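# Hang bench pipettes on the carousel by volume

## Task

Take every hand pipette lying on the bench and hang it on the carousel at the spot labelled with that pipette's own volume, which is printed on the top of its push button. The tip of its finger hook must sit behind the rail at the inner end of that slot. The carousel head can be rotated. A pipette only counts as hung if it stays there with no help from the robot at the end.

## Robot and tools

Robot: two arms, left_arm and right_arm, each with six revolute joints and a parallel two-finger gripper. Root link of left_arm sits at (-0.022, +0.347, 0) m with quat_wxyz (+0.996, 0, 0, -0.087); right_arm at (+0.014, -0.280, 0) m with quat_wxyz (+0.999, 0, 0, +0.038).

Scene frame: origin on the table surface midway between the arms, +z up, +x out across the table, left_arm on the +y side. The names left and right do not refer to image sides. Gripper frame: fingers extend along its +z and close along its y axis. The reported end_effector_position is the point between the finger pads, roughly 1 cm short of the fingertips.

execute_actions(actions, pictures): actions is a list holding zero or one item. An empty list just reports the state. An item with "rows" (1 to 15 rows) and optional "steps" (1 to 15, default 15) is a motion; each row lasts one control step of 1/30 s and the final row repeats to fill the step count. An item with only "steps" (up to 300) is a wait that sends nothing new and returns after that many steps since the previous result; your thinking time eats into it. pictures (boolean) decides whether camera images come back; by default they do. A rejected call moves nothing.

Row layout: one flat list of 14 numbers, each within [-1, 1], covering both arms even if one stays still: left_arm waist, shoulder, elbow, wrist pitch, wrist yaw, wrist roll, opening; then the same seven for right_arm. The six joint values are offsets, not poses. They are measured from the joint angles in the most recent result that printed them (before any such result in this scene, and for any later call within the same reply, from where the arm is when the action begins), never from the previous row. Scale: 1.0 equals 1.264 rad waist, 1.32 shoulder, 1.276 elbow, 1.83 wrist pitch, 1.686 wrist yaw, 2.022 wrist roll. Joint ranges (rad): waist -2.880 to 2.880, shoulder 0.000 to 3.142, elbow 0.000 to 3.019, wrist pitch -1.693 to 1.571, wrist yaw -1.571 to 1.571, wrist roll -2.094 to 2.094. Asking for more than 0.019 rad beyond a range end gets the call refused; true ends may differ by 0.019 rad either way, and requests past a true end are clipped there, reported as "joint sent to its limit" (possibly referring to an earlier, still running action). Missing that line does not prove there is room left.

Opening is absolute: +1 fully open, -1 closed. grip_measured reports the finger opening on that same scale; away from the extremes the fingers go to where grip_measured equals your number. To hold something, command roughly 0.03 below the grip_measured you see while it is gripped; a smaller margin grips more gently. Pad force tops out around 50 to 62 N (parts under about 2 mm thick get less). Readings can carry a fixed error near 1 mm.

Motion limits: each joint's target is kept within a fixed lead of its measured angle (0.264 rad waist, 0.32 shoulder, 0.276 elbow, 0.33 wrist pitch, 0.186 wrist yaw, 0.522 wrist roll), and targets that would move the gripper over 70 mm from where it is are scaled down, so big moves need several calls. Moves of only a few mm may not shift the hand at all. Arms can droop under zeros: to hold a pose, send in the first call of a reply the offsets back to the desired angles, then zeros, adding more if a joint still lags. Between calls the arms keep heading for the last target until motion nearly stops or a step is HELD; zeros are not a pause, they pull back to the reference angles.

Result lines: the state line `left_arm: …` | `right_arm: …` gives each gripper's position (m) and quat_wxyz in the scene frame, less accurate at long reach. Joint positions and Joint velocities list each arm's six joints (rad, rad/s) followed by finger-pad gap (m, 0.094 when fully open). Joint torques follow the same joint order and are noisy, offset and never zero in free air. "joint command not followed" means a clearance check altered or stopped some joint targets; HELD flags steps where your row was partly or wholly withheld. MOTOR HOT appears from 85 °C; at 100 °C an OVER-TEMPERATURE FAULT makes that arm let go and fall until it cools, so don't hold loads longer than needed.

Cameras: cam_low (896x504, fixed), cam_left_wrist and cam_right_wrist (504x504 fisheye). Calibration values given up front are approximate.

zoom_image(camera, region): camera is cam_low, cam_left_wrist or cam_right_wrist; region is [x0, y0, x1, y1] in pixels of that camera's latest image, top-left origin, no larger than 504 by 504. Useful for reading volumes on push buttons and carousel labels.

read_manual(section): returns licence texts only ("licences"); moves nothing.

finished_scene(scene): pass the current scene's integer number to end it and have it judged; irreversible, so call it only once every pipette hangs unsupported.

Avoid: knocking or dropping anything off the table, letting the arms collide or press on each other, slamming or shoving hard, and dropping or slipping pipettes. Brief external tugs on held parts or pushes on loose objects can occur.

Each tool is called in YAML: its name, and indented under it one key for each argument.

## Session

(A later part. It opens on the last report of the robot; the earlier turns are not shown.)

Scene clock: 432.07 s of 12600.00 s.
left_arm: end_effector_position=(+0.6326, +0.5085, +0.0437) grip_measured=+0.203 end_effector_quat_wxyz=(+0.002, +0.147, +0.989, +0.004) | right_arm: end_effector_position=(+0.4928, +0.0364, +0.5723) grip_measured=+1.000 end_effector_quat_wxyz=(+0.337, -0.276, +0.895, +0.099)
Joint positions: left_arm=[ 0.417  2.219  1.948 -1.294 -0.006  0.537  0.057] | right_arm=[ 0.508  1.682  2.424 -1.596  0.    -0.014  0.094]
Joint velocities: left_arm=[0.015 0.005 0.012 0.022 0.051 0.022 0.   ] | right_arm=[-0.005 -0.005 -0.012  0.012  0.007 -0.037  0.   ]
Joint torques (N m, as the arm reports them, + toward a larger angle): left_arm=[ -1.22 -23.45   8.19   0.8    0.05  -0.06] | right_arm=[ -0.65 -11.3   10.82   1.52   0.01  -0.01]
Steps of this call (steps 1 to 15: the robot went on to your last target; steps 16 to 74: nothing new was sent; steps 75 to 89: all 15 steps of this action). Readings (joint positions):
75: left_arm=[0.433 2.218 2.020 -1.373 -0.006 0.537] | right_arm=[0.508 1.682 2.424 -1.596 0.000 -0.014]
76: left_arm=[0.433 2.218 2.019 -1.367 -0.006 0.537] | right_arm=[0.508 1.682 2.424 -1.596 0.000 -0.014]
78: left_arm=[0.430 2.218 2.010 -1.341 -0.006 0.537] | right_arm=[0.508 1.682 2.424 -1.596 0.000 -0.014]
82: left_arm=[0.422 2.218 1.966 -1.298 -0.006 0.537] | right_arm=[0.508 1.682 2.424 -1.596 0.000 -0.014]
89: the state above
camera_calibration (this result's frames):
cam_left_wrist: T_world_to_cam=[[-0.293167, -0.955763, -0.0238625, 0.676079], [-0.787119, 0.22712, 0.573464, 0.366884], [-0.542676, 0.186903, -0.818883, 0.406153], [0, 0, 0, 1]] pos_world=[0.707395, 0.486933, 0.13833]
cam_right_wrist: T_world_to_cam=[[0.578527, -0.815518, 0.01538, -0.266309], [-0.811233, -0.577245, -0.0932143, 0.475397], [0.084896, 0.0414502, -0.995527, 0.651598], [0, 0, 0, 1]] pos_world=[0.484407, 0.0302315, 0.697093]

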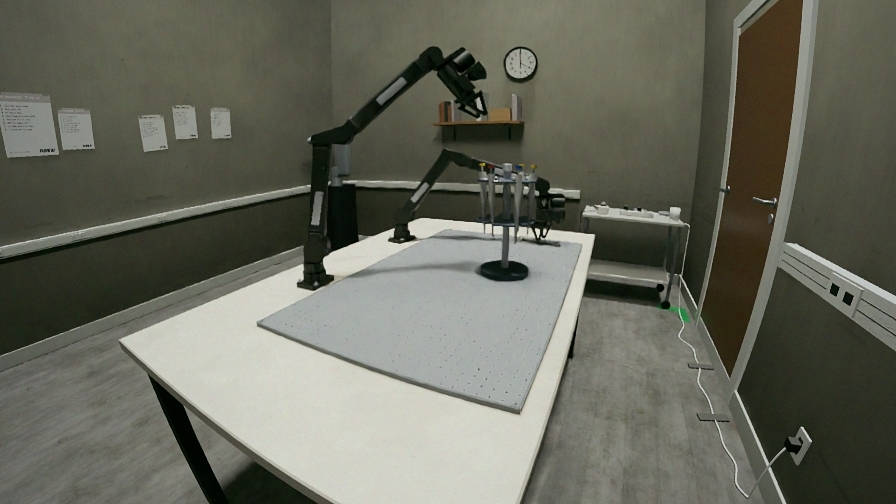

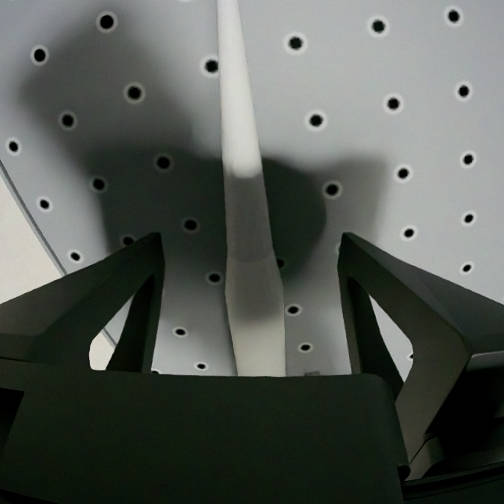

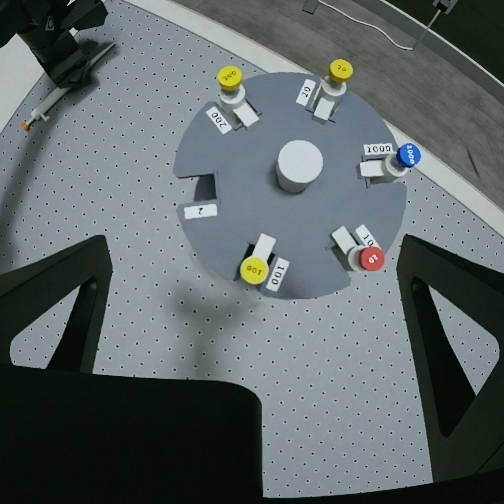

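execute_actions:
  actions:
    - {"rows":[[0,0,-0.01,0.01,0,-0.02,0.1,0,0,0.02,0,0,0,1],[0,0,-0.015,0.015,0,-0.02,0,0,0,0.02,0,0,0,1],[0,0,-0.015,0.015,0,-0.02,-0.1,0,0,0.02,0,0,0,1],[0,0,-0.015,0.015,0,-0.02,-0.2,0,0,0.02,0,0,0,1],[0,0,-0.015,0.015,0,-0.02,-0.3,0,0,0.02,0,0,0,1],[0,0,-0.015,0.015,0,-0.02,-0.4,0,0,0.02,0,0,0,1],[0,0,-0.015,0.015,0,-0.02,-0.5,0,0,0.02,0,0,0,1],[0,0,-0.015,0.015,0,-0.02,-0.56,0,0,0.02,0,0,0,1],[0,0,-0.015,0.015,0,-0.02,-0.64,0,0,0.02,0,0,0,1]],"steps":15}
  pictures: false

execute_actions:
  actions:
    - {"rows":[[0,-0.03,0.02,-0.01,0,0,-0.64,0,0,0,0,0,0,1],[0,-0.06,0.02,-0.03,0,0,-0.64,0,0,0,0,0,0,1]],"steps":15}

Scene clock: 436.60 s of 12600.00 s.
left_arm: end_effector_position=(+0.6316, +0.5083, +0.0382) grip_measured=-0.637 end_effector_quat_wxyz=(+0.003, +0.132, +0.991, +0.004) | right_arm: end_effector_position=(+0.4928, +0.0364, +0.5723) grip_measured=+1.000 end_effector_quat_wxyz=(+0.337, -0.276, +0.895, +0.099)
Joint positions: left_arm=[ 0.417  2.219  1.933 -1.277 -0.006  0.507  0.017] | right_arm=[ 0.508  1.682  2.424 -1.596  0.    -0.014  0.094]
Joint velocities: left_arm=[-0.005 -0.005 -0.012  0.002 -0.037  0.007  0.001] | right_arm=[ 0.005 -0.024  0.007 -0.007 -0.007  0.051  0.   ]
Joint torques (N m, as the arm reports them, + toward a larger angle): left_arm=[ -0.13 -23.46   7.64   0.92   0.04  -0.11] | right_arm=[ -0.61 -11.26  10.82   1.52   0.    -0.01]
Steps of this call (steps 1 to 15: the robot went on to your last target; steps 16 to 90: nothing new was sent; then 1.03 s passed at rest; steps 91 to 105: all 15 steps of this action). Readings (joint positions):
91: left_arm=[0.417 2.219 1.947 -1.292 -0.006 0.532] | right_arm=[0.508 1.682 2.424 -1.596 0.000 -0.014]
92: left_arm=[0.417 2.219 1.945 -1.288 -0.006 0.527] | right_arm=[0.508 1.682 2.424 -1.596 0.000 -0.014]
94: left_arm=[0.417 2.219 1.940 -1.280 -0.006 0.519] | right_arm=[0.508 1.682 2.424 -1.596 0.000 -0.014]
98: left_arm=[0.417 2.219 1.933 -1.278 -0.006 0.511] | right_arm=[0.508 1.682 2.424 -1.596 0.000 -0.014]
105: the state above

Scene clock: 437.10 s of 12600.00 s.
left_arm: end_effector_position=(+0.6243, +0.5065, +0.0724) grip_measured=-0.637 end_effector_quat_wxyz=(+0.006, +0.132, +0.991, +0.006) | right_arm: end_effector_position=(+0.4928, +0.0364, +0.5723) grip_measured=+1.000 end_effector_quat_wxyz=(+0.337, -0.276, +0.895, +0.099)
Joint positions: left_arm=[ 0.417  2.166  1.933 -1.323 -0.006  0.507  0.017] | right_arm=[ 0.508  1.682  2.424 -1.596  0.    -0.014  0.094]
Joint velocities: left_arm=[-0.005 -0.015 -0.002 -0.007  0.066 -0.007 -0.   ] | right_arm=[-0.005 -0.005 -0.002  0.002 -0.037  0.081  0.   ]
Joint torques (N m, as the arm reports them, + toward a larger angle): left_arm=[ -0.18 -25.31   9.96   0.15   0.03  -0.03] | right_arm=[ -0.6  -11.29   8.59   1.53   0.    -0.01]
Steps of this call (steps 1 to 15: all 15 steps of this action). Readings (joint positions):
1: left_arm=[0.417 2.219 1.933 -1.278 -0.006 0.507] | right_arm=[0.508 1.682 2.424 -1.596 0.000 -0.014]
2: left_arm=[0.417 2.216 1.933 -1.286 -0.006 0.507] | right_arm=[0.508 1.682 2.424 -1.596 0.000 -0.014]
4: left_arm=[0.417 2.210 1.933 -1.311 -0.006 0.507] | right_arm=[0.508 1.682 2.424 -1.596 0.000 -0.014]
8: left_arm=[0.417 2.186 1.933 -1.323 -0.006 0.507] | right_arm=[0.508 1.682 2.424 -1.596 0.000 -0.014]
15: the state above
camera_calibration (this result's frames):
cam_left_wrist: T_world_to_cam=[[-0.26402, -0.964115, -0.027865, 0.658703], [-0.798385, 0.202243, 0.567168, 0.364419], [-0.541179, 0.171991, -0.823131, 0.432504], [0, 0, 0, 1]] pos_world=[0.69892, 0.486977, 0.167675]
cam_right_wrist: T_world_to_cam=[[0.578527, -0.815518, 0.01538, -0.266309], [-0.811233, -0.577245, -0.0932143, 0.475397], [0.084896, 0.0414502, -0.995527, 0.651598], [0, 0, 0, 1]] pos_world=[0.484407, 0.0302315, 0.697093]

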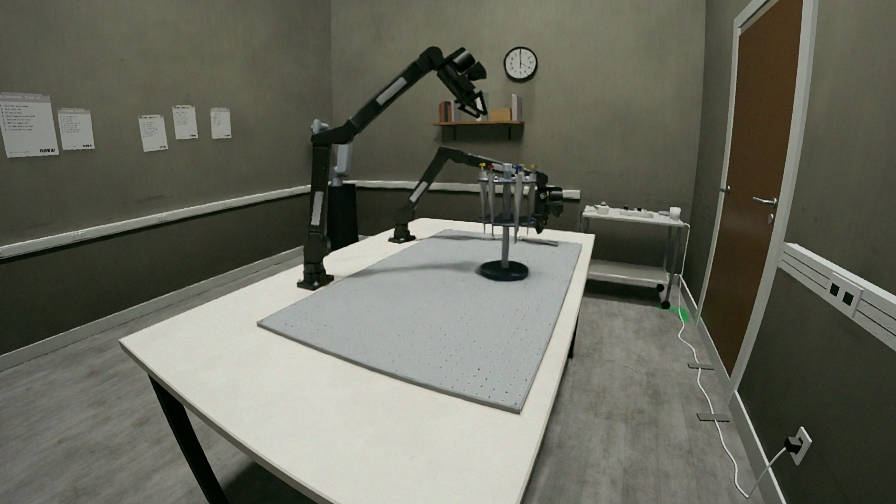

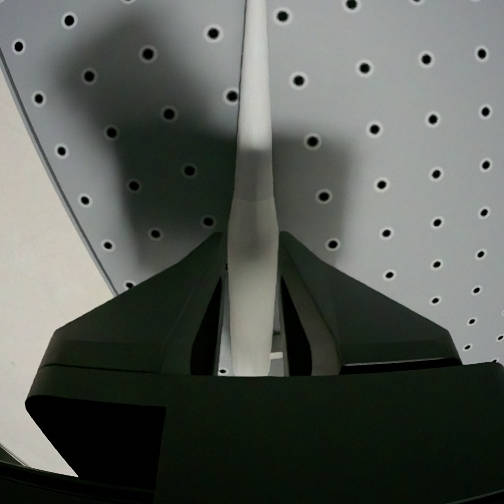

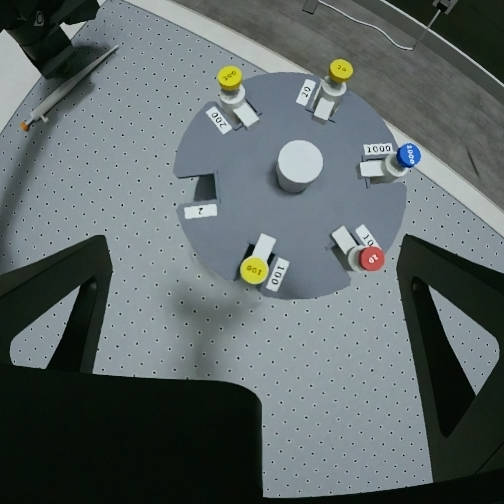

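Missed (too high); it's now centred. Go lower.

execute_actions:
  actions:
    - {"rows":[[0,0,0.02,0,0,0,-0.1,0,0,0.02,0,0,0,1],[0,0,0.02,0,0,0,-0.1,0,0,0.02,0,0,0,1],[0,0.02,0.02,0.01,0,0,-0.1,0,0,0.02,0,0,0,1],[0,0.04,0.02,0.02,0,0,-0.1,0,0,0.02,0,0,0,1],[0,0.055,0.02,0.03,0,0,-0.1,0,0,0.02,0,0,0,1],[0,0.068,0.02,0.04,0,0,-0.1,0,0,0.02,0,0,0,1]],"steps":15}
  pictures: false

execute_actions:
  actions:
    - {"steps":15}

Scene clock: 440.03 s of 12600.00 s.
left_arm: end_effector_position=(+0.6363, +0.5094, +0.0278) grip_measured=-0.103 end_effector_quat_wxyz=(+0.006, +0.132, +0.991, +0.006) | right_arm: end_effector_position=(+0.4928, +0.0364, +0.5723) grip_measured=+1.000 end_effector_quat_wxyz=(+0.337, -0.276, +0.895, +0.099)
Joint positions: left_arm=[ 0.417  2.237  1.938 -1.256 -0.006  0.507  0.042] | right_arm=[ 0.508  1.682  2.424 -1.596  0.    -0.014  0.094]
Joint velocities: left_arm=[-0.005  0.005 -0.007  0.002 -0.007  0.022  0.001] | right_arm=[-0.005 -0.034 -0.007 -0.002 -0.037  0.022  0.   ]
Joint torques (N m, as the arm reports them, + toward a larger angle): left_arm=[ -0.52 -21.47   9.62   0.73   0.01  -0.05] | right_arm=[ -0.65 -11.26  10.83   1.52   0.01  -0.01]
Steps of this call (steps 1 to 15: the robot went on to your last target; steps 16 to 73: nothing new was sent; steps 74 to 88: all 15 steps of this action). Readings (joint positions):
74: left_arm=[0.417 2.166 1.933 -1.323 -0.006 0.507] | right_arm=[0.508 1.682 2.424 -1.596 0.000 -0.014]
75: left_arm=[0.417 2.166 1.933 -1.323 -0.006 0.507] | right_arm=[0.508 1.682 2.424 -1.596 0.000 -0.014]
77: left_arm=[0.417 2.168 1.933 -1.318 -0.006 0.507] | right_arm=[0.508 1.682 2.424 -1.596 0.000 -0.014]
81: left_arm=[0.417 2.197 1.933 -1.269 -0.006 0.507] | right_arm=[0.508 1.682 2.424 -1.596 0.000 -0.014]
88: the state above

Scene clock: 440.53 s of 12600.00 s.
left_arm: end_effector_position=(+0.6364, +0.5094, +0.0278) grip_measured=-0.103 end_effector_quat_wxyz=(+0.006, +0.132, +0.991, +0.006) | right_arm: end_effector_position=(+0.4928, +0.0364, +0.5723) grip_measured=+1.000 end_effector_quat_wxyz=(+0.337, -0.276, +0.895, +0.099)
Joint positions: left_arm=[ 0.417  2.237  1.938 -1.256 -0.006  0.507  0.042] | right_arm=[ 0.508  1.682  2.424 -1.596  0.    -0.014  0.094]
Joint velocities: left_arm=[-0.005  0.005  0.012  0.012 -0.022  0.007 -0.   ] | right_arm=[-0.005  0.005  0.017 -0.002 -0.066 -0.037  0.   ]
Joint torques (N m, as the arm reports them, + toward a larger angle): left_arm=[ -0.2  -21.65   9.51   0.7    0.03  -0.04] | right_arm=[ -0.61 -11.27  10.83   1.52   0.    -0.01]
Steps of this call (steps 1 to 15: the robot went on to your last target). Readings (joint positions):
1: left_arm=[0.417 2.237 1.938 -1.256 -0.006 0.507] | right_arm=[0.508 1.682 2.424 -1.596 0.000 -0.014]
2: left_arm=[0.417 2.237 1.938 -1.256 -0.006 0.507] | right_arm=[0.508 1.682 2.424 -1.596 0.000 -0.014]
4: left_arm=[0.417 2.237 1.938 -1.256 -0.006 0.507] | right_arm=[0.508 1.682 2.424 -1.596 0.000 -0.014]
8: left_arm=[0.417 2.237 1.938 -1.256 -0.006 0.507] | right_arm=[0.508 1.682 2.424 -1.596 0.000 -0.014]
15: the state above
All arms were judged still, so your last target was given up. Only a new action makes them travel on or press farther. Fingers that are still opening or closing keep moving.
camera_calibration (this result's frames):
cam_left_wrist: T_world_to_cam=[[-0.264003, -0.964118, -0.0279035, 0.66344], [-0.798855, 0.202355, 0.566465, 0.399014], [-0.540493, 0.171839, -0.823613, 0.401497], [0, 0, 0, 1]] pos_world=[0.71091, 0.489899, 0.123163]
cam_right_wrist: T_world_to_cam=[[0.578527, -0.815518, 0.01538, -0.266309], [-0.811233, -0.577245, -0.0932143, 0.475397], [0.084896, 0.0414502, -0.995527, 0.651598], [0, 0, 0, 1]] pos_world=[0.484407, 0.0302315, 0.697093]

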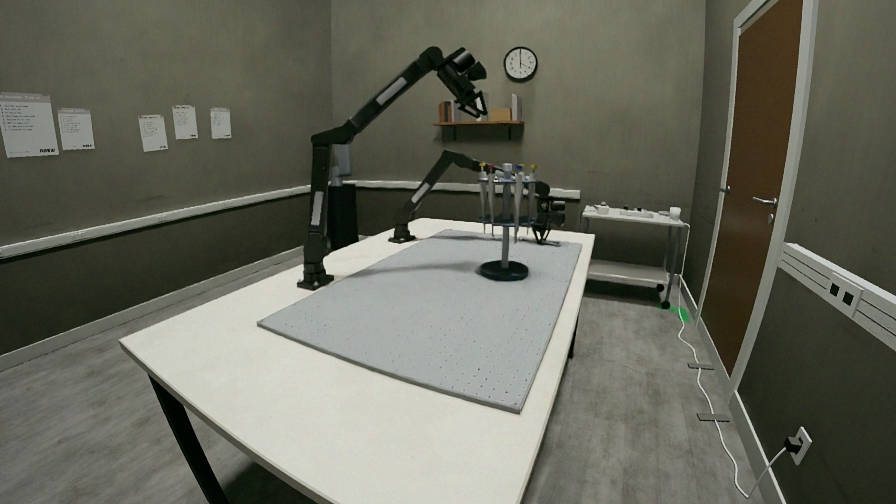

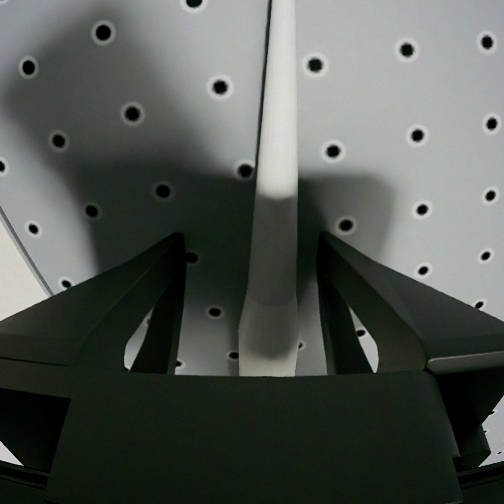

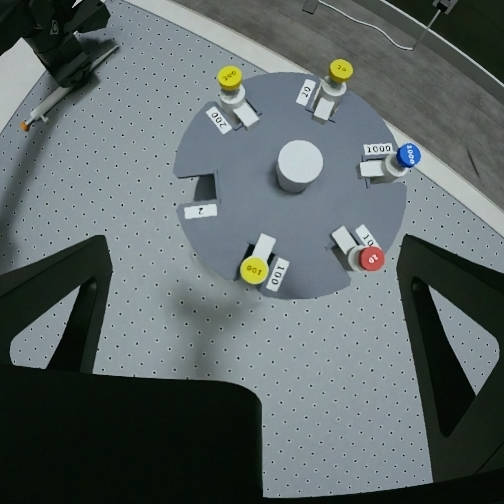

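execute_actions:
  actions:
    - {"rows":[[0,0,0.02,-0.02,0,0,-0.1,0,0,0.02,0,0,0,1],[0,0,0.02,-0.04,0,0,-0.1,0,0,0.02,0,0,0,1],[0,0.015,0.02,-0.045,0,0,-0.1,0,0,0.02,0,0,0,1],[0,0.02,0.02,-0.045,0,0,-0.1,0,0,0.02,0,0,0,1],[0,0.02,0.02,-0.045,0,0,-0.1,0,0,0.02,0,0,0,1],[0,0.02,0.02,-0.045,0,0,-0.1,0,0,0.02,0,0,0,1],[0,0.02,0.02,-0.045,0,0,-0.2,0,0,0.02,0,0,0,1],[0,0.02,0.02,-0.045,0,0,-0.3,0,0,0.02,0,0,0,1],[0,0.02,0.02,-0.045,0,0,-0.4,0,0,0.02,0,0,0,1],[0,0.02,0.02,-0.045,0,0,-0.5,0,0,0.02,0,0,0,1],[0,0.02,0.02,-0.045,0,0,-0.56,0,0,0.02,0,0,0,1],[0,0.02,0.02,-0.045,0,0,-0.66,0,0,0.02,0,0,0,1]],"steps":15}

Scene clock: 444.33 s of 12600.00 s.
left_arm: end_effector_position=(+0.6190, +0.5052, +0.0282) grip_measured=-0.621 end_effector_quat_wxyz=(-0.028, +0.132, +0.991, -0.007) | right_arm: end_effector_position=(+0.4928, +0.0364, +0.5723) grip_measured=+1.000 end_effector_quat_wxyz=(+0.337, -0.276, +0.895, +0.099)
Joint positions: left_arm=[ 0.417  2.237  1.938 -1.328 -0.007  0.507  0.018] | right_arm=[ 0.508  1.682  2.424 -1.596  0.    -0.014  0.094]
Joint velocities: left_arm=[ 0.005 -0.005 -0.027 -0.022 -0.022  0.007 -0.   ] | right_arm=[-0.005  0.024  0.022 -0.022  0.037 -0.022  0.   ]
Joint torques (N m, as the arm reports them, + toward a larger angle): left_arm=[ -0.12 -20.67   9.79   0.     0.07  -0.03] | right_arm=[ -0.62 -11.29  10.83   1.53   0.    -0.01]
Steps of this call (steps 1 to 90: nothing new was sent; then 0.30 s passed at rest; steps 91 to 105: all 15 steps of this action). Readings (joint positions):
91: left_arm=[0.417 2.237 1.938 -1.259 -0.006 0.507] | right_arm=[0.508 1.682 2.424 -1.596 0.000 -0.014]
92: left_arm=[0.417 2.237 1.938 -1.274 -0.006 0.507] | right_arm=[0.508 1.682 2.424 -1.596 0.000 -0.014]
94: left_arm=[0.417 2.237 1.938 -1.308 -0.006 0.507] | right_arm=[0.508 1.682 2.424 -1.596 0.000 -0.014]
98: left_arm=[0.417 2.237 1.938 -1.326 -0.006 0.507] | right_arm=[0.508 1.682 2.424 -1.596 0.000 -0.014]
105: the state above
camera_calibration (this result's frames):
cam_left_wrist: T_world_to_cam=[[-0.264761, -0.964289, 0.00694852, 0.654419], [-0.756819, 0.212252, 0.618203, 0.353244], [-0.597601, 0.158417, -0.785988, 0.434177], [0, 0, 0, 1]] pos_world=[0.700071, 0.487291, 0.118335]
cam_right_wrist: T_world_to_cam=[[0.578527, -0.815518, 0.01538, -0.266309], [-0.811233, -0.577245, -0.0932143, 0.475397], [0.084896, 0.0414502, -0.995527, 0.651598], [0, 0, 0, 1]] pos_world=[0.484407, 0.0302315, 0.697093]

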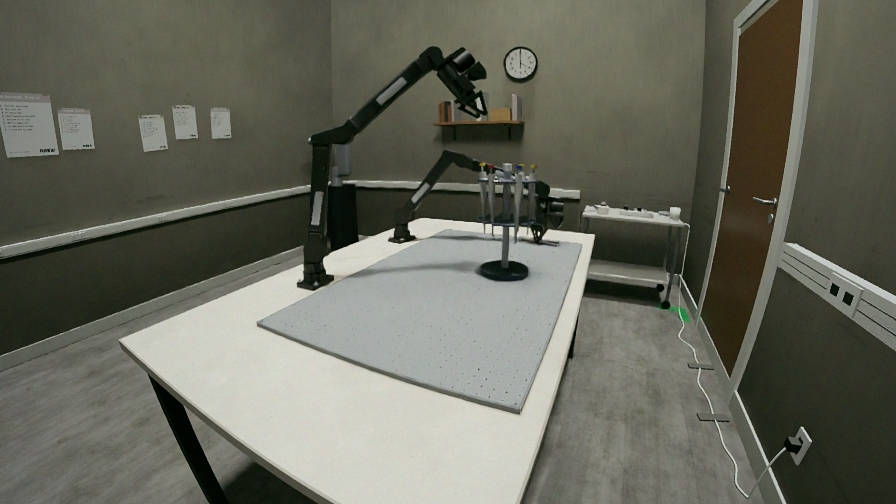

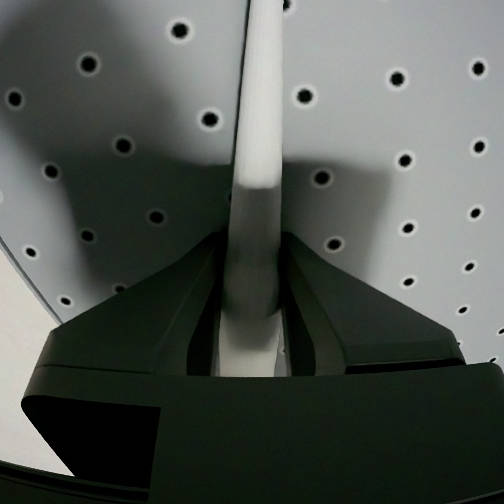

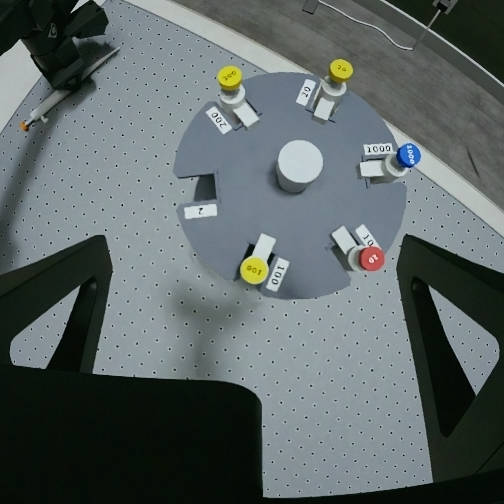

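execute_actions:
  actions:
    - {"rows":[[0,-0.04,0.02,-0.02,0,0,-0.66,0,0,0.02,0,0,0,1],[0,-0.07,0.02,-0.04,0,0,-0.66,0,0,0.02,0,0,0,1],[0,-0.08,0.02,-0.04,0,0,-0.66,0,0,0.02,0,0,0,1],[0,-0.09,0.02,-0.04,0,0,-0.66,0,0,0.02,0,0,0,1],[0,-0.1,0,-0.04,0,0,-0.66,0,0,0.02,0,0,0,1],[-0.02,-0.12,-0.03,-0.03,0,-0.04,-0.66,0,0,0.02,0,0,0,1],[-0.04,-0.14,-0.06,-0.02,0,-0.08,-0.66,0,0,0.02,0,0,0,1],[-0.06,-0.16,-0.09,-0.02,0,-0.12,-0.66,0,0,0.02,0,0,0,1],[-0.08,-0.18,-0.12,-0.01,0,-0.16,-0.66,0,0,0.02,0,0,0,1],[-0.1,-0.2,-0.15,0,0,-0.2,-0.66,0,0,0.02,0,0,0,1],[-0.12,-0.22,-0.18,0,0,-0.24,-0.66,0,0,0.02,0,0,0,1],[-0.13,-0.235,-0.21,0.01,0,-0.28,-0.66,0,0,0.02,0,0,0,1],[-0.13,-0.24,-0.24,0.02,0,-0.29,-0.66,0,0,0.02,0,0,0,1],[-0.13,-0.24,-0.27,0.025,0,-0.29,-0.66,0,0,0.02,0,0,0,1],[-0.13,-0.24,-0.295,0.03,0,-0.29,-0.66,0,0,0.02,0,0,0,1]],"steps":15}
  pictures: false

execute_actions:
  actions:
    - {"steps":40}

Scene clock: 450.57 s of 12600.00 s.
left_arm: end_effector_position=(+0.5536, +0.4254, +0.0938) grip_measured=-0.621 end_effector_quat_wxyz=(-0.021, -0.010, +1.000, +0.001) | right_arm: end_effector_position=(+0.4928, +0.0364, +0.5723) grip_measured=+1.000 end_effector_quat_wxyz=(+0.337, -0.276, +0.895, +0.099)
Joint positions: left_arm=[ 0.31   1.956  1.647 -1.303 -0.007  0.115  0.018] | right_arm=[ 0.508  1.682  2.424 -1.596  0.    -0.014  0.094]
Joint velocities: left_arm=[-0.718 -0.835 -1.214  0.359 -0.066 -1.223  0.   ] | right_arm=[ 0.015 -0.005  0.007 -0.002 -0.051  0.051  0.   ]
Joint torques (N m, as the arm reports them, + toward a larger angle): left_arm=[ -1.26 -18.28   6.94   0.49   0.03  -0.1 ] | right_arm=[ -0.56 -11.26  10.83   1.53   0.     0.  ]
Steps of this call (steps 1 to 15: the robot went on to your last target; steps 16 to 90: nothing new was sent; then 2.73 s passed at rest; steps 91 to 105: all 15 steps of this action). Readings (joint positions):
91: left_arm=[0.417 2.236 1.938 -1.332 -0.007 0.507] | right_arm=[0.508 1.682 2.424 -1.596 0.000 -0.014]
92: left_arm=[0.417 2.233 1.938 -1.346 -0.007 0.507] | right_arm=[0.508 1.682 2.424 -1.596 0.000 -0.014]
94: left_arm=[0.417 2.224 1.938 -1.376 -0.007 0.507] | right_arm=[0.508 1.682 2.424 -1.596 0.000 -0.014]
98: left_arm=[0.412 2.157 1.886 -1.374 -0.007 0.444] | right_arm=[0.508 1.682 2.424 -1.596 0.000 -0.014]
105: the state above

Scene clock: 451.90 s of 12600.00 s.
left_arm: end_effector_position=(+0.5315, +0.3853, +0.0835) grip_measured=-0.621 end_effector_quat_wxyz=(-0.036, -0.070, +0.997, +0.002) | right_arm: end_effector_position=(+0.4928, +0.0364, +0.5723) grip_measured=+1.000 end_effector_quat_wxyz=(+0.337, -0.276, +0.895, +0.099)
Joint positions: left_arm=[ 0.244  1.919  1.559 -1.283 -0.005 -0.071  0.018] | right_arm=[ 0.508  1.682  2.424 -1.596  0.    -0.014  0.094]
Joint velocities: left_arm=[-0.005 -0.015 -0.022  0.002  0.022  0.007 -0.   ] | right_arm=[-0.005 -0.015  0.012  0.007 -0.022  0.022  0.   ]
Joint torques (N m, as the arm reports them, + toward a larger angle): left_arm=[  0.51 -18.64   7.82   0.69  -0.09  -0.13] | right_arm=[ -0.61 -11.28  10.82   1.52   0.    -0.01]
Steps of this call (steps 1 to 30: the robot went on to your last target; steps 31 to 40: nothing new was sent). Readings (joint positions):
1: left_arm=[0.287 1.934 1.611 -1.296 -0.007 0.077] | right_arm=[0.508 1.682 2.424 -1.596 0.000 -0.014]
2: left_arm=[0.264 1.922 1.587 -1.296 -0.007 0.048] | right_arm=[0.508 1.682 2.424 -1.596 0.000 -0.014]
4: left_arm=[0.232 1.918 1.569 -1.294 -0.005 0.006] | right_arm=[0.508 1.682 2.424 -1.596 0.000 -0.014]
8: left_arm=[0.222 1.919 1.559 -1.286 -0.005 -0.039] | right_arm=[0.508 1.682 2.424 -1.596 0.000 -0.014]
40: the state above
All arms were judged still, so your last target was given up. Only a new action makes them travel on or press farther. Fingers that are still opening or closing keep moving.
camera_calibration (this result's frames):
cam_left_wrist: T_world_to_cam=[[0.135149, -0.990522, -0.024532, 0.315433], [-0.76528, -0.120079, 0.632398, 0.409649], [-0.62935, -0.066694, -0.774255, 0.547022], [0, 0, 0, 1]] pos_world=[0.615134, 0.398117, 0.172211]
cam_right_wrist: T_world_to_cam=[[0.578527, -0.815518, 0.01538, -0.266309], [-0.811233, -0.577245, -0.0932143, 0.475397], [0.084896, 0.0414502, -0.995527, 0.651598], [0, 0, 0, 1]] pos_world=[0.484407, 0.0302315, 0.697093]

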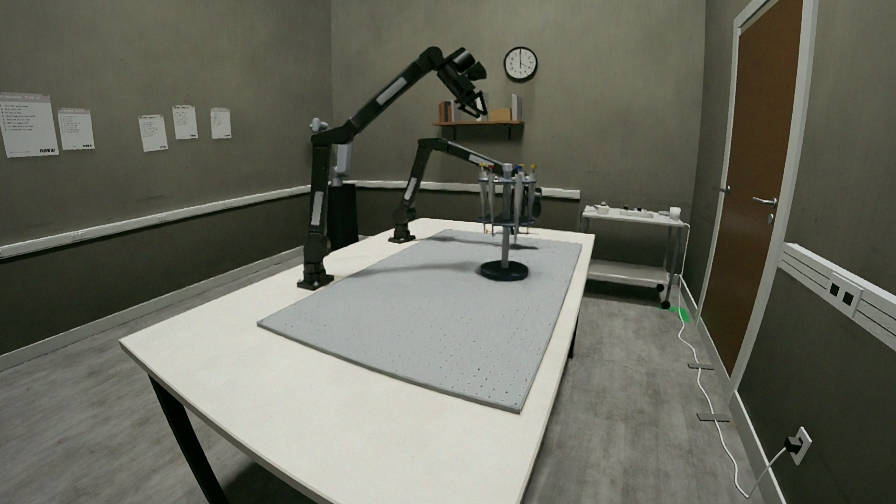

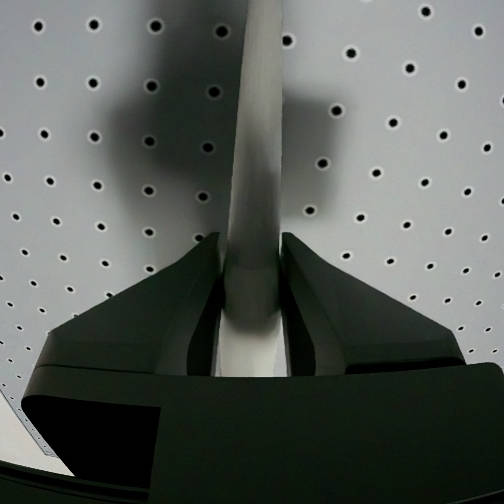

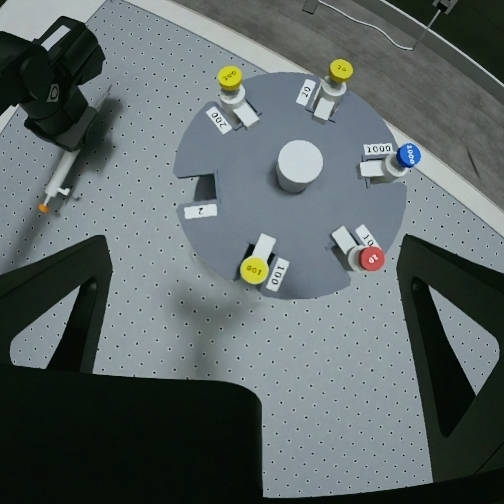

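execute_actions:
  actions:
    - {"rows":[[0,0.02,0.02,0.015,0,0,-0.66,0,0,0.02,0,0,0,1],[0,0.04,0.02,0.03,0,0,-0.66,0,0,0.02,0,0,0,1],[0,0.055,0.02,0.04,0,0,-0.66,0,0,0.02,0,0,0,1],[0,0.07,0.02,0.05,0,0,-0.66,0,0,0.02,0,0,0,1],[0,0.08,0.02,0.06,0,0,-0.66,0,0,0.02,0,0,0,1]],"steps":15}
  pictures: false

execute_actions:
  actions:
    - {"steps":10}
  pictures: false

Scene clock: 454.43 s of 12600.00 s.
left_arm: end_effector_position=(+0.5514, +0.3866, +0.0272) grip_measured=-0.621 end_effector_quat_wxyz=(-0.033, -0.070, +0.997, +0.002) | right_arm: end_effector_position=(+0.4928, +0.0364, +0.5723) grip_measured=+1.000 end_effector_quat_wxyz=(+0.337, -0.276, +0.895, +0.099)
Joint positions: left_arm=[ 0.244  2.022  1.564 -1.178 -0.004 -0.071  0.018] | right_arm=[ 0.508  1.682  2.424 -1.596  0.    -0.014  0.094]
Joint velocities: left_arm=[-0.005  0.005  0.007  0.002 -0.007 -0.022  0.001] | right_arm=[-0.005 -0.015 -0.007  0.002  0.022  0.022  0.   ]
Joint torques (N m, as the arm reports them, + toward a larger angle): left_arm=[ -0.28 -19.37   8.96   0.53  -0.04  -0.04] | right_arm=[ -0.62 -11.28  10.83   1.53   0.01  -0.01]
Steps of this call (steps 1 to 61: nothing new was sent; steps 62 to 76: all 15 steps of this action). Readings (joint positions):
62: left_arm=[0.244 1.920 1.559 -1.280 -0.005 -0.071] | right_arm=[0.508 1.682 2.424 -1.596 0.000 -0.014]
63: left_arm=[0.244 1.923 1.559 -1.271 -0.005 -0.071] | right_arm=[0.508 1.682 2.424 -1.596 0.000 -0.014]
65: left_arm=[0.244 1.936 1.559 -1.237 -0.005 -0.071] | right_arm=[0.508 1.682 2.424 -1.596 0.000 -0.014]
69: left_arm=[0.244 1.995 1.559 -1.186 -0.005 -0.071] | right_arm=[0.508 1.682 2.424 -1.596 0.000 -0.014]
76: the state above

Scene clock: 454.77 s of 12600.00 s.
left_arm: end_effector_position=(+0.5514, +0.3866, +0.0272) grip_measured=-0.621 end_effector_quat_wxyz=(-0.033, -0.070, +0.997, +0.002) | right_arm: end_effector_position=(+0.4928, +0.0364, +0.5723) grip_measured=+1.000 end_effector_quat_wxyz=(+0.337, -0.276, +0.895, +0.099)
Joint positions: left_arm=[ 0.244  2.022  1.564 -1.178 -0.004 -0.071  0.018] | right_arm=[ 0.508  1.682  2.424 -1.596  0.    -0.014  0.094]
Joint velocities: left_arm=[-0.015 -0.015 -0.012 -0.027  0.022  0.022 -0.001] | right_arm=[-0.005 -0.015  0.002  0.002 -0.066  0.051  0.   ]
Joint torques (N m, as the arm reports them, + toward a larger angle): left_arm=[ -0.13 -19.52   8.9    0.56  -0.03  -0.03] | right_arm=[ -0.63 -11.29  10.82   1.52   0.    -0.01]
Steps of this call (steps 1 to 10: the robot went on to your last target). Readings (joint positions):
1: left_arm=[0.244 2.022 1.564 -1.178 -0.004 -0.071] | right_arm=[0.508 1.682 2.424 -1.596 0.000 -0.014]
2: left_arm=[0.244 2.022 1.564 -1.178 -0.004 -0.071] | right_arm=[0.508 1.682 2.424 -1.596 0.000 -0.014]
4: left_arm=[0.244 2.022 1.564 -1.178 -0.004 -0.071] | right_arm=[0.508 1.682 2.424 -1.596 0.000 -0.014]
8: left_arm=[0.244 2.022 1.564 -1.178 -0.004 -0.071] | right_arm=[0.508 1.682 2.424 -1.596 0.000 -0.014]
10: the state above

execute_actions:
  actions:
    - {"rows":[[0,0,0.02,0,0,0,-0.55,0,0,0.02,0,0,0,1],[0,0,0.02,0,0,0,-0.45,0,0,0.02,0,0,0,1],[0,0,0.02,0,0,0,-0.06,0,0,0.02,0,0,0,1],[0,0,0.02,0,0,0,-0.06,0,0,0.02,0,0,0,1],[0,0,0.02,0,0,0,-0.06,0,0,0.02,0,0,0,1],[0,-0.04,0.02,-0.02,0,0,-0.06,0,0,0.02,0,0,0,1],[0,-0.08,0.02,-0.04,0,0,-0.06,0,0,0.02,0,0,0,1],[0,-0.11,0.02,-0.05,0,0,-0.06,0,0,0.02,0,0,0,1]],"steps":15}
  pictures: false

execute_actions:
  actions:
    - {"steps":15}
  pictures: false

execute_actions:
  actions:
    - {"rows":[[0.03,0,0,0.01,0.08,0.03,-0.06,0,0,0.02,0,0,0,1],[0.06,0,-0.02,0.02,0.16,0.06,-0.06,0,0,0.02,0,0,0,1],[0.09,0,-0.04,0.03,0.24,0.09,-0.06,0,0,0.02,0,0,0,1],[0.11,0,-0.06,0.04,0.315,0.12,-0.06,0,0,0.02,0,0,0,1],[0.125,0,-0.064,0.05,0.315,0.125,-0.06,0,0,0.02,0,0,0,1]],"steps":15}
  pictures: false

execute_actions:
  actions:
    - {"steps":20}

Scene clock: 461.27 s of 12600.00 s.
left_arm: end_effector_position=(+0.5398, +0.3858, +0.0952) grip_measured=-0.063 end_effector_quat_wxyz=(-0.012, -0.070, +0.997, +0.002) | right_arm: end_effector_position=(+0.4928, +0.0364, +0.5723) grip_measured=+1.000 end_effector_quat_wxyz=(+0.337, -0.276, +0.895, +0.099)
Joint positions: left_arm=[ 0.244  1.9    1.564 -1.259 -0.004 -0.071  0.044] | right_arm=[ 0.508  1.682  2.424 -1.596  0.    -0.014  0.094]
Joint velocities: left_arm=[ 0.005 -0.405  0.007 -0.017 -0.037  0.007  0.   ] | right_arm=[-0.005  0.005  0.012 -0.002 -0.007 -0.051  0.   ]
Joint torques (N m, as the arm reports them, + toward a larger angle): left_arm=[  0.03 -18.57   9.71   0.06  -0.01  -0.04] | right_arm=[ -0.59 -11.3   10.81   1.52   0.    -0.01]
Steps of this call (steps 1 to 15: the robot went on to your last target; steps 16 to 90: nothing new was sent; then 3.00 s passed at rest; steps 91 to 105: all 15 steps of this action). Readings (joint positions):
91: left_arm=[0.244 2.022 1.564 -1.178 -0.004 -0.071] | right_arm=[0.508 1.682 2.424 -1.596 0.000 -0.014]
92: left_arm=[0.244 2.022 1.564 -1.178 -0.004 -0.071] | right_arm=[0.508 1.682 2.424 -1.596 0.000 -0.014]
94: left_arm=[0.244 2.022 1.564 -1.178 -0.004 -0.071] | right_arm=[0.508 1.682 2.424 -1.596 0.000 -0.014]
98: left_arm=[0.244 2.011 1.564 -1.216 -0.004 -0.071] | right_arm=[0.508 1.682 2.424 -1.596 0.000 -0.014]
105: the state above

Scene clock: 461.77 s of 12600.00 s.
left_arm: end_effector_position=(+0.5400, +0.3858, +0.1091) grip_measured=-0.063 end_effector_quat_wxyz=(-0.001, -0.070, +0.998, +0.002) | right_arm: end_effector_position=(+0.4928, +0.0364, +0.5723) grip_measured=+1.000 end_effector_quat_wxyz=(+0.337, -0.276, +0.895, +0.099)
Joint positions: left_arm=[ 0.244  1.874  1.564 -1.262 -0.004 -0.071  0.044] | right_arm=[ 0.508  1.682  2.424 -1.596  0.    -0.014  0.094]
Joint velocities: left_arm=[ 0.005 -0.015 -0.017 -0.017  0.022  0.007 -0.   ] | right_arm=[ 0.005 -0.015  0.002 -0.012  0.022 -0.037  0.   ]
Joint torques (N m, as the arm reports them, + toward a larger angle): left_arm=[ -0.28 -18.42   9.82   0.14  -0.01  -0.04] | right_arm=[ -0.62 -11.28  10.82   1.52   0.    -0.01]
Steps of this call (steps 1 to 15: the robot went on to your last target). Readings (joint positions):
1: left_arm=[0.244 1.888 1.564 -1.260 -0.004 -0.071] | right_arm=[0.508 1.682 2.424 -1.596 0.000 -0.014]
2: left_arm=[0.244 1.880 1.564 -1.260 -0.004 -0.071] | right_arm=[0.508 1.682 2.424 -1.596 0.000 -0.014]
4: left_arm=[0.244 1.874 1.564 -1.261 -0.004 -0.071] | right_arm=[0.508 1.682 2.424 -1.596 0.000 -0.014]
8: left_arm=[0.244 1.874 1.564 -1.262 -0.004 -0.071] | right_arm=[0.508 1.682 2.424 -1.596 0.000 -0.014]
15: the state above

Scene clock: 462.27 s of 12600.00 s.
left_arm: end_effector_position=(+0.5338, +0.4001, +0.1022) grip_measured=-0.063 end_effector_quat_wxyz=(+0.051, -0.045, +0.965, -0.253) | right_arm: end_effector_position=(+0.4928, +0.0364, +0.5723) grip_measured=+1.000 end_effector_quat_wxyz=(+0.337, -0.276, +0.895, +0.099)
Joint positions: left_arm=[ 0.426  1.874  1.48  -1.181  0.523  0.159  0.044] | right_arm=[ 0.508  1.682  2.424 -1.596  0.    -0.014  0.094]
Joint velocities: left_arm=[-0.083 -0.005 -0.017  0.012  0.022  0.051 -0.001] | right_arm=[ 0.005 -0.024  0.007 -0.002 -0.007 -0.022  0.   ]
Joint torques (N m, as the arm reports them, + toward a larger angle): left_arm=[ -1.6  -18.17   7.82   0.9    0.43   0.11] | right_arm=[ -0.6  -11.26  10.83   1.52   0.     0.  ]
Steps of this call (steps 1 to 15: all 15 steps of this action). Readings (joint positions):
1: left_arm=[0.247 1.874 1.564 -1.261 0.060 -0.063] | right_arm=[0.508 1.682 2.424 -1.596 0.000 -0.014]
2: left_arm=[0.254 1.874 1.561 -1.254 0.160 -0.045] | right_arm=[0.508 1.682 2.424 -1.596 0.000 -0.014]
4: left_arm=[0.279 1.874 1.540 -1.226 0.366 0.017] | right_arm=[0.508 1.682 2.424 -1.596 0.000 -0.014]
8: left_arm=[0.365 1.874 1.485 -1.188 0.519 0.110] | right_arm=[0.508 1.682 2.424 -1.596 0.000 -0.014]
15: the state above

Scene clock: 462.93 s of 12600.00 s.
left_arm: end_effector_position=(+0.5345, +0.3927, +0.1023) grip_measured=-0.063 end_effector_quat_wxyz=(+0.051, -0.032, +0.965, -0.254) | right_arm: end_effector_position=(+0.4928, +0.0364, +0.5723) grip_measured=+1.000 end_effector_quat_wxyz=(+0.337, -0.276, +0.895, +0.099)
Joint positions: left_arm=[ 0.413  1.874  1.48  -1.181  0.524  0.173  0.044] | right_arm=[ 0.508  1.682  2.424 -1.596  0.    -0.014  0.094]
Joint velocities: left_arm=[-0.005 -0.024 -0.012  0.007 -0.066  0.007  0.   ] | right_arm=[-0.005 -0.005 -0.002  0.007 -0.037  0.022  0.   ]
Joint torques (N m, as the arm reports them, + toward a larger angle): left_arm=[ -0.99 -17.87   7.84   0.87   0.41   0.09] | right_arm=[ -0.59 -11.28  10.83   1.52   0.    -0.01]
Steps of this call (steps 1 to 20: the robot went on to your last target). Readings (joint positions):
1: left_arm=[0.424 1.874 1.480 -1.181 0.524 0.162] | right_arm=[0.508 1.682 2.424 -1.596 0.000 -0.014]
2: left_arm=[0.421 1.874 1.480 -1.181 0.524 0.164] | right_arm=[0.508 1.682 2.424 -1.596 0.000 -0.014]
4: left_arm=[0.417 1.874 1.480 -1.181 0.524 0.167] | right_arm=[0.508 1.682 2.424 -1.596 0.000 -0.014]
8: left_arm=[0.413 1.874 1.480 -1.181 0.524 0.171] | right_arm=[0.508 1.682 2.424 -1.596 0.000 -0.014]
20: the state above
camera_calibration (this result's frames):
cam_left_wrist: T_world_to_cam=[[0.0351227, -0.876209, 0.48065, 0.279677], [-0.877529, 0.203109, 0.434385, 0.354334], [-0.478236, -0.437041, -0.761765, 0.627309], [0, 0, 0, 1]] pos_world=[0.601117, 0.447247, 0.189518]
cam_right_wrist: T_world_to_cam=[[0.578527, -0.815518, 0.01538, -0.266309], [-0.811233, -0.577245, -0.0932143, 0.475397], [0.084896, 0.0414502, -0.995527, 0.651598], [0, 0, 0, 1]] pos_world=[0.484407, 0.0302315, 0.697093]

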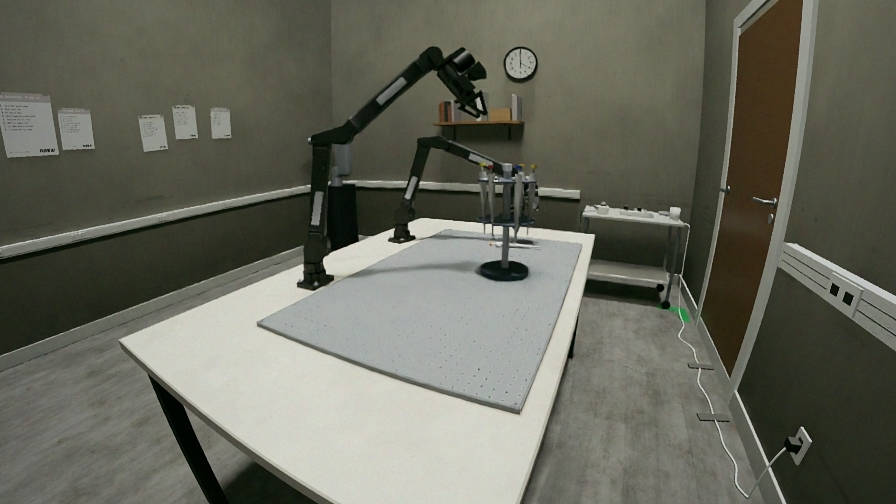

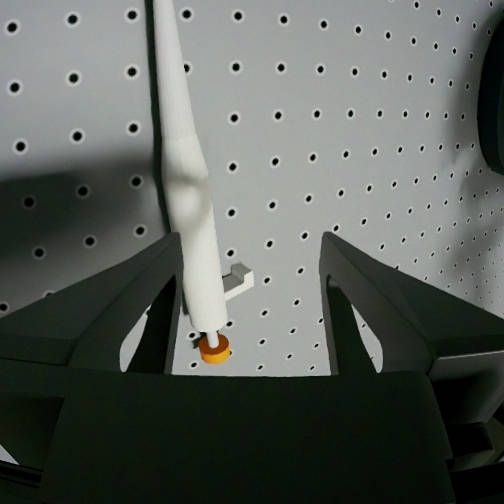

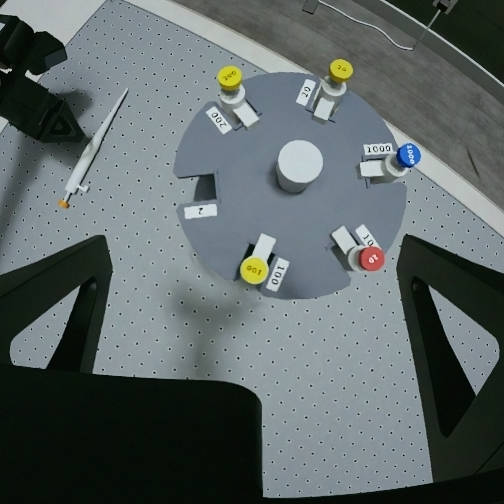

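q6 back ~0.07; descend to q2≈1.97.

execute_actions:
  actions:
    - {"rows":[[0,0.02,0.02,0.015,0,-0.02,-0.06,0,0,0.02,0,0,0,1],[0,0.04,0.02,0.03,0,-0.04,-0.06,0,0,0.02,0,0,0,1],[0,0.055,0.02,0.04,0,-0.04,-0.06,0,0,0.02,0,0,0,1],[0,0.072,0.02,0.06,0,-0.04,-0.06,0,0,0.02,0,0,0,1]],"steps":15}
  pictures: false

execute_actions:
  actions:
    - {"steps":10}

Scene clock: 465.13 s of 12600.00 s.
left_arm: end_effector_position=(+0.5506, +0.3966, +0.0484) grip_measured=-0.063 end_effector_quat_wxyz=(+0.042, -0.065, +0.964, -0.256) | right_arm: end_effector_position=(+0.4928, +0.0364, +0.5723) grip_measured=+1.000 end_effector_quat_wxyz=(+0.337, -0.276, +0.895, +0.099)
Joint positions: left_arm=[ 0.413  1.974  1.48  -1.082  0.524  0.104  0.044] | right_arm=[ 0.508  1.682  2.424 -1.596  0.    -0.014  0.094]
Joint velocities: left_arm=[-0.015 -0.005  0.007  0.022  0.037 -0.007 -0.   ] | right_arm=[-0.015  0.015  0.007 -0.002  0.037 -0.022  0.   ]
Joint torques (N m, as the arm reports them, + toward a larger angle): left_arm=[ -0.07 -19.52   9.29   0.68   0.32  -0.11] | right_arm=[ -0.6  -11.29  10.83   1.52   0.    -0.01]
Steps of this call (steps 1 to 15: the robot went on to your last target; steps 16 to 51: nothing new was sent; steps 52 to 66: all 15 steps of this action). Readings (joint positions):
52: left_arm=[0.413 1.874 1.480 -1.178 0.524 0.169] | right_arm=[0.508 1.682 2.424 -1.596 0.000 -0.014]
53: left_arm=[0.413 1.877 1.480 -1.169 0.524 0.157] | right_arm=[0.508 1.682 2.424 -1.596 0.000 -0.014]
55: left_arm=[0.413 1.890 1.480 -1.132 0.524 0.137] | right_arm=[0.508 1.682 2.424 -1.596 0.000 -0.014]
59: left_arm=[0.413 1.943 1.480 -1.085 0.524 0.116] | right_arm=[0.508 1.682 2.424 -1.596 0.000 -0.014]
66: the state above

Scene clock: 465.47 s of 12600.00 s.
left_arm: end_effector_position=(+0.5508, +0.3966, +0.0484) grip_measured=-0.063 end_effector_quat_wxyz=(+0.042, -0.066, +0.964, -0.256) | right_arm: end_effector_position=(+0.4928, +0.0364, +0.5723) grip_measured=+1.000 end_effector_quat_wxyz=(+0.337, -0.276, +0.895, +0.099)
Joint positions: left_arm=[ 0.413  1.974  1.48  -1.081  0.524  0.101  0.044] | right_arm=[ 0.508  1.682  2.424 -1.596  0.    -0.014  0.094]
Joint velocities: left_arm=[ 0.005 -0.005  0.017  0.022 -0.066  0.037 -0.001] | right_arm=[ 0.005  0.005 -0.022 -0.007 -0.007 -0.022  0.   ]
Joint torques (N m, as the arm reports them, + toward a larger angle): left_arm=[ -0.09 -19.61   9.2    0.88   0.31  -0.08] | right_arm=[ -0.6  -11.27  10.83   1.52   0.    -0.01]
Steps of this call (steps 1 to 10: the robot went on to your last target). Readings (joint positions):
1: left_arm=[0.413 1.974 1.480 -1.081 0.524 0.103] | right_arm=[0.508 1.682 2.424 -1.596 0.000 -0.014]
2: left_arm=[0.413 1.974 1.480 -1.081 0.524 0.103] | right_arm=[0.508 1.682 2.424 -1.596 0.000 -0.014]
4: left_arm=[0.413 1.974 1.480 -1.081 0.524 0.102] | right_arm=[0.508 1.682 2.424 -1.596 0.000 -0.014]
8: left_arm=[0.413 1.974 1.480 -1.081 0.524 0.101] | right_arm=[0.508 1.682 2.424 -1.596 0.000 -0.014]
10: the state above
camera_calibration (this result's frames):
cam_left_wrist: T_world_to_cam=[[0.105794, -0.867898, 0.485345, 0.266039], [-0.872906, 0.152721, 0.463369, 0.407288], [-0.47628, -0.472682, -0.741437, 0.607821], [0, 0, 0, 1]] pos_world=[0.616872, 0.455999, 0.132815]
cam_right_wrist: T_world_to_cam=[[0.578527, -0.815518, 0.01538, -0.266309], [-0.811233, -0.577245, -0.0932143, 0.475397], [0.084896, 0.0414502, -0.995527, 0.651598], [0, 0, 0, 1]] pos_world=[0.484407, 0.0302315, 0.697093]

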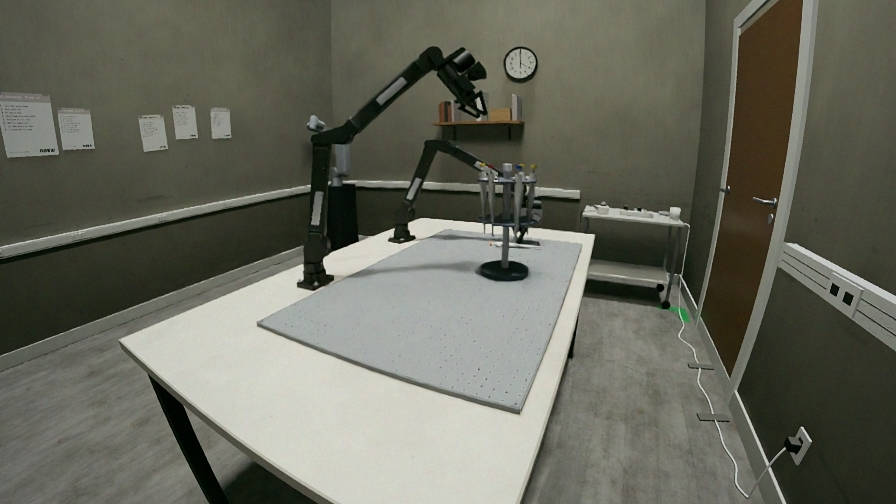

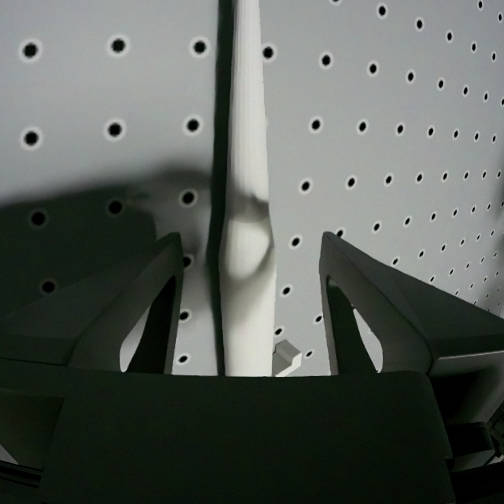

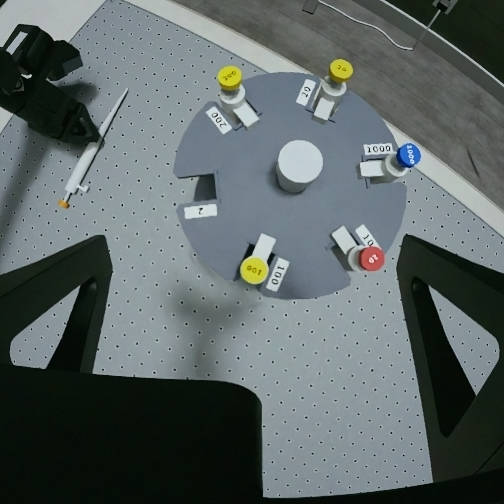

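Advance along f: down .012, −y .007.

execute_actions:
  actions:
    - {"rows":[[-0.01,0.005,0.02,0,0,0,-0.06,0,0,0.02,0,0,0,1],[-0.015,0.01,0.02,0.005,0,0,-0.06,0,0,0.02,0,0,0,1],[-0.02,0.015,0.02,0.01,0,0,-0.06,0,0,0.02,0,0,0,1],[-0.022,0.02,0.02,0.012,0,0,-0.06,0,0,0.02,0,0,0,1]],"steps":15}

Scene clock: 467.43 s of 12600.00 s.
left_arm: end_effector_position=(+0.5533, +0.3876, +0.0448) grip_measured=-0.063 end_effector_quat_wxyz=(+0.042, -0.058, +0.964, -0.256) | right_arm: end_effector_position=(+0.4928, +0.0364, +0.5723) grip_measured=+1.000 end_effector_quat_wxyz=(+0.337, -0.276, +0.895, +0.099)
Joint positions: left_arm=[ 0.397  1.981  1.48  -1.07   0.524  0.101  0.044] | right_arm=[ 0.508  1.682  2.424 -1.596  0.    -0.014  0.094]
Joint velocities: left_arm=[ 0.005 -0.015  0.007  0.022 -0.037  0.095 -0.001] | right_arm=[-0.015 -0.015 -0.002  0.002  0.037 -0.051  0.   ]
Joint torques (N m, as the arm reports them, + toward a larger angle): left_arm=[ -0.94 -17.2    9.24   0.92   0.31   0.01] | right_arm=[ -0.6  -11.27  10.84   1.53   0.    -0.01]
Steps of this call (steps 1 to 15: the robot went on to your last target; steps 16 to 44: nothing new was sent; steps 45 to 59: all 15 steps of this action). Readings (joint positions):
45: left_arm=[0.413 1.974 1.480 -1.081 0.524 0.101] | right_arm=[0.508 1.682 2.424 -1.596 0.000 -0.014]
46: left_arm=[0.413 1.974 1.480 -1.081 0.524 0.101] | right_arm=[0.508 1.682 2.424 -1.596 0.000 -0.014]
48: left_arm=[0.411 1.974 1.480 -1.077 0.524 0.101] | right_arm=[0.508 1.682 2.424 -1.596 0.000 -0.014]
52: left_arm=[0.403 1.978 1.480 -1.070 0.524 0.101] | right_arm=[0.508 1.682 2.424 -1.596 0.000 -0.014]
59: the state above
camera_calibration (this result's frames):
cam_left_wrist: T_world_to_cam=[[0.090313, -0.869864, 0.484953, 0.269033], [-0.872112, 0.166055, 0.460268, 0.407051], [-0.480899, -0.464502, -0.743622, 0.60162], [0, 0, 0, 1]] pos_world=[0.620015, 0.445883, 0.129557]
cam_right_wrist: T_world_to_cam=[[0.578527, -0.815518, 0.01538, -0.266309], [-0.811233, -0.577245, -0.0932143, 0.475397], [0.084896, 0.0414502, -0.995527, 0.651598], [0, 0, 0, 1]] pos_world=[0.484407, 0.0302315, 0.697093]

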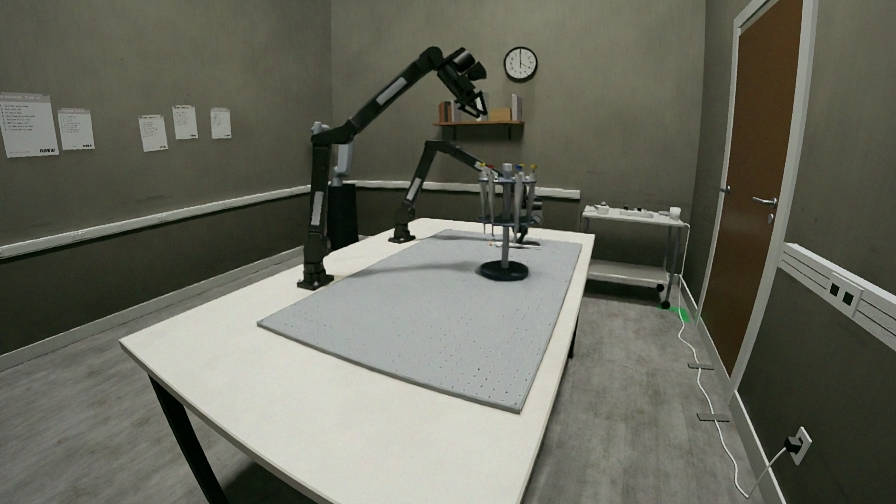

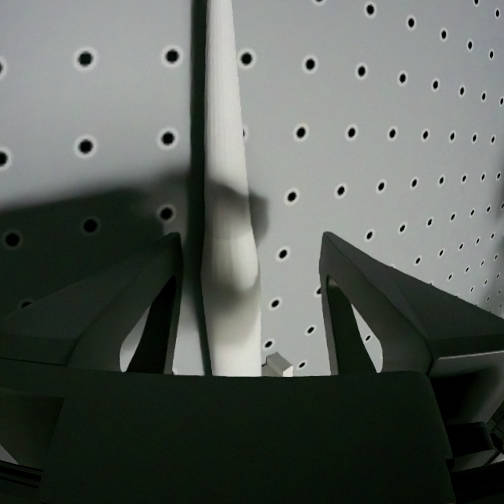

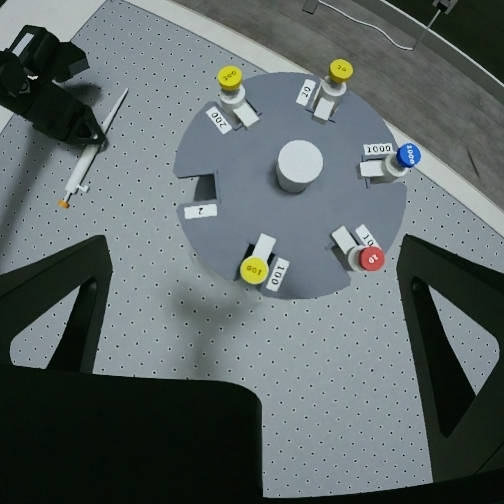

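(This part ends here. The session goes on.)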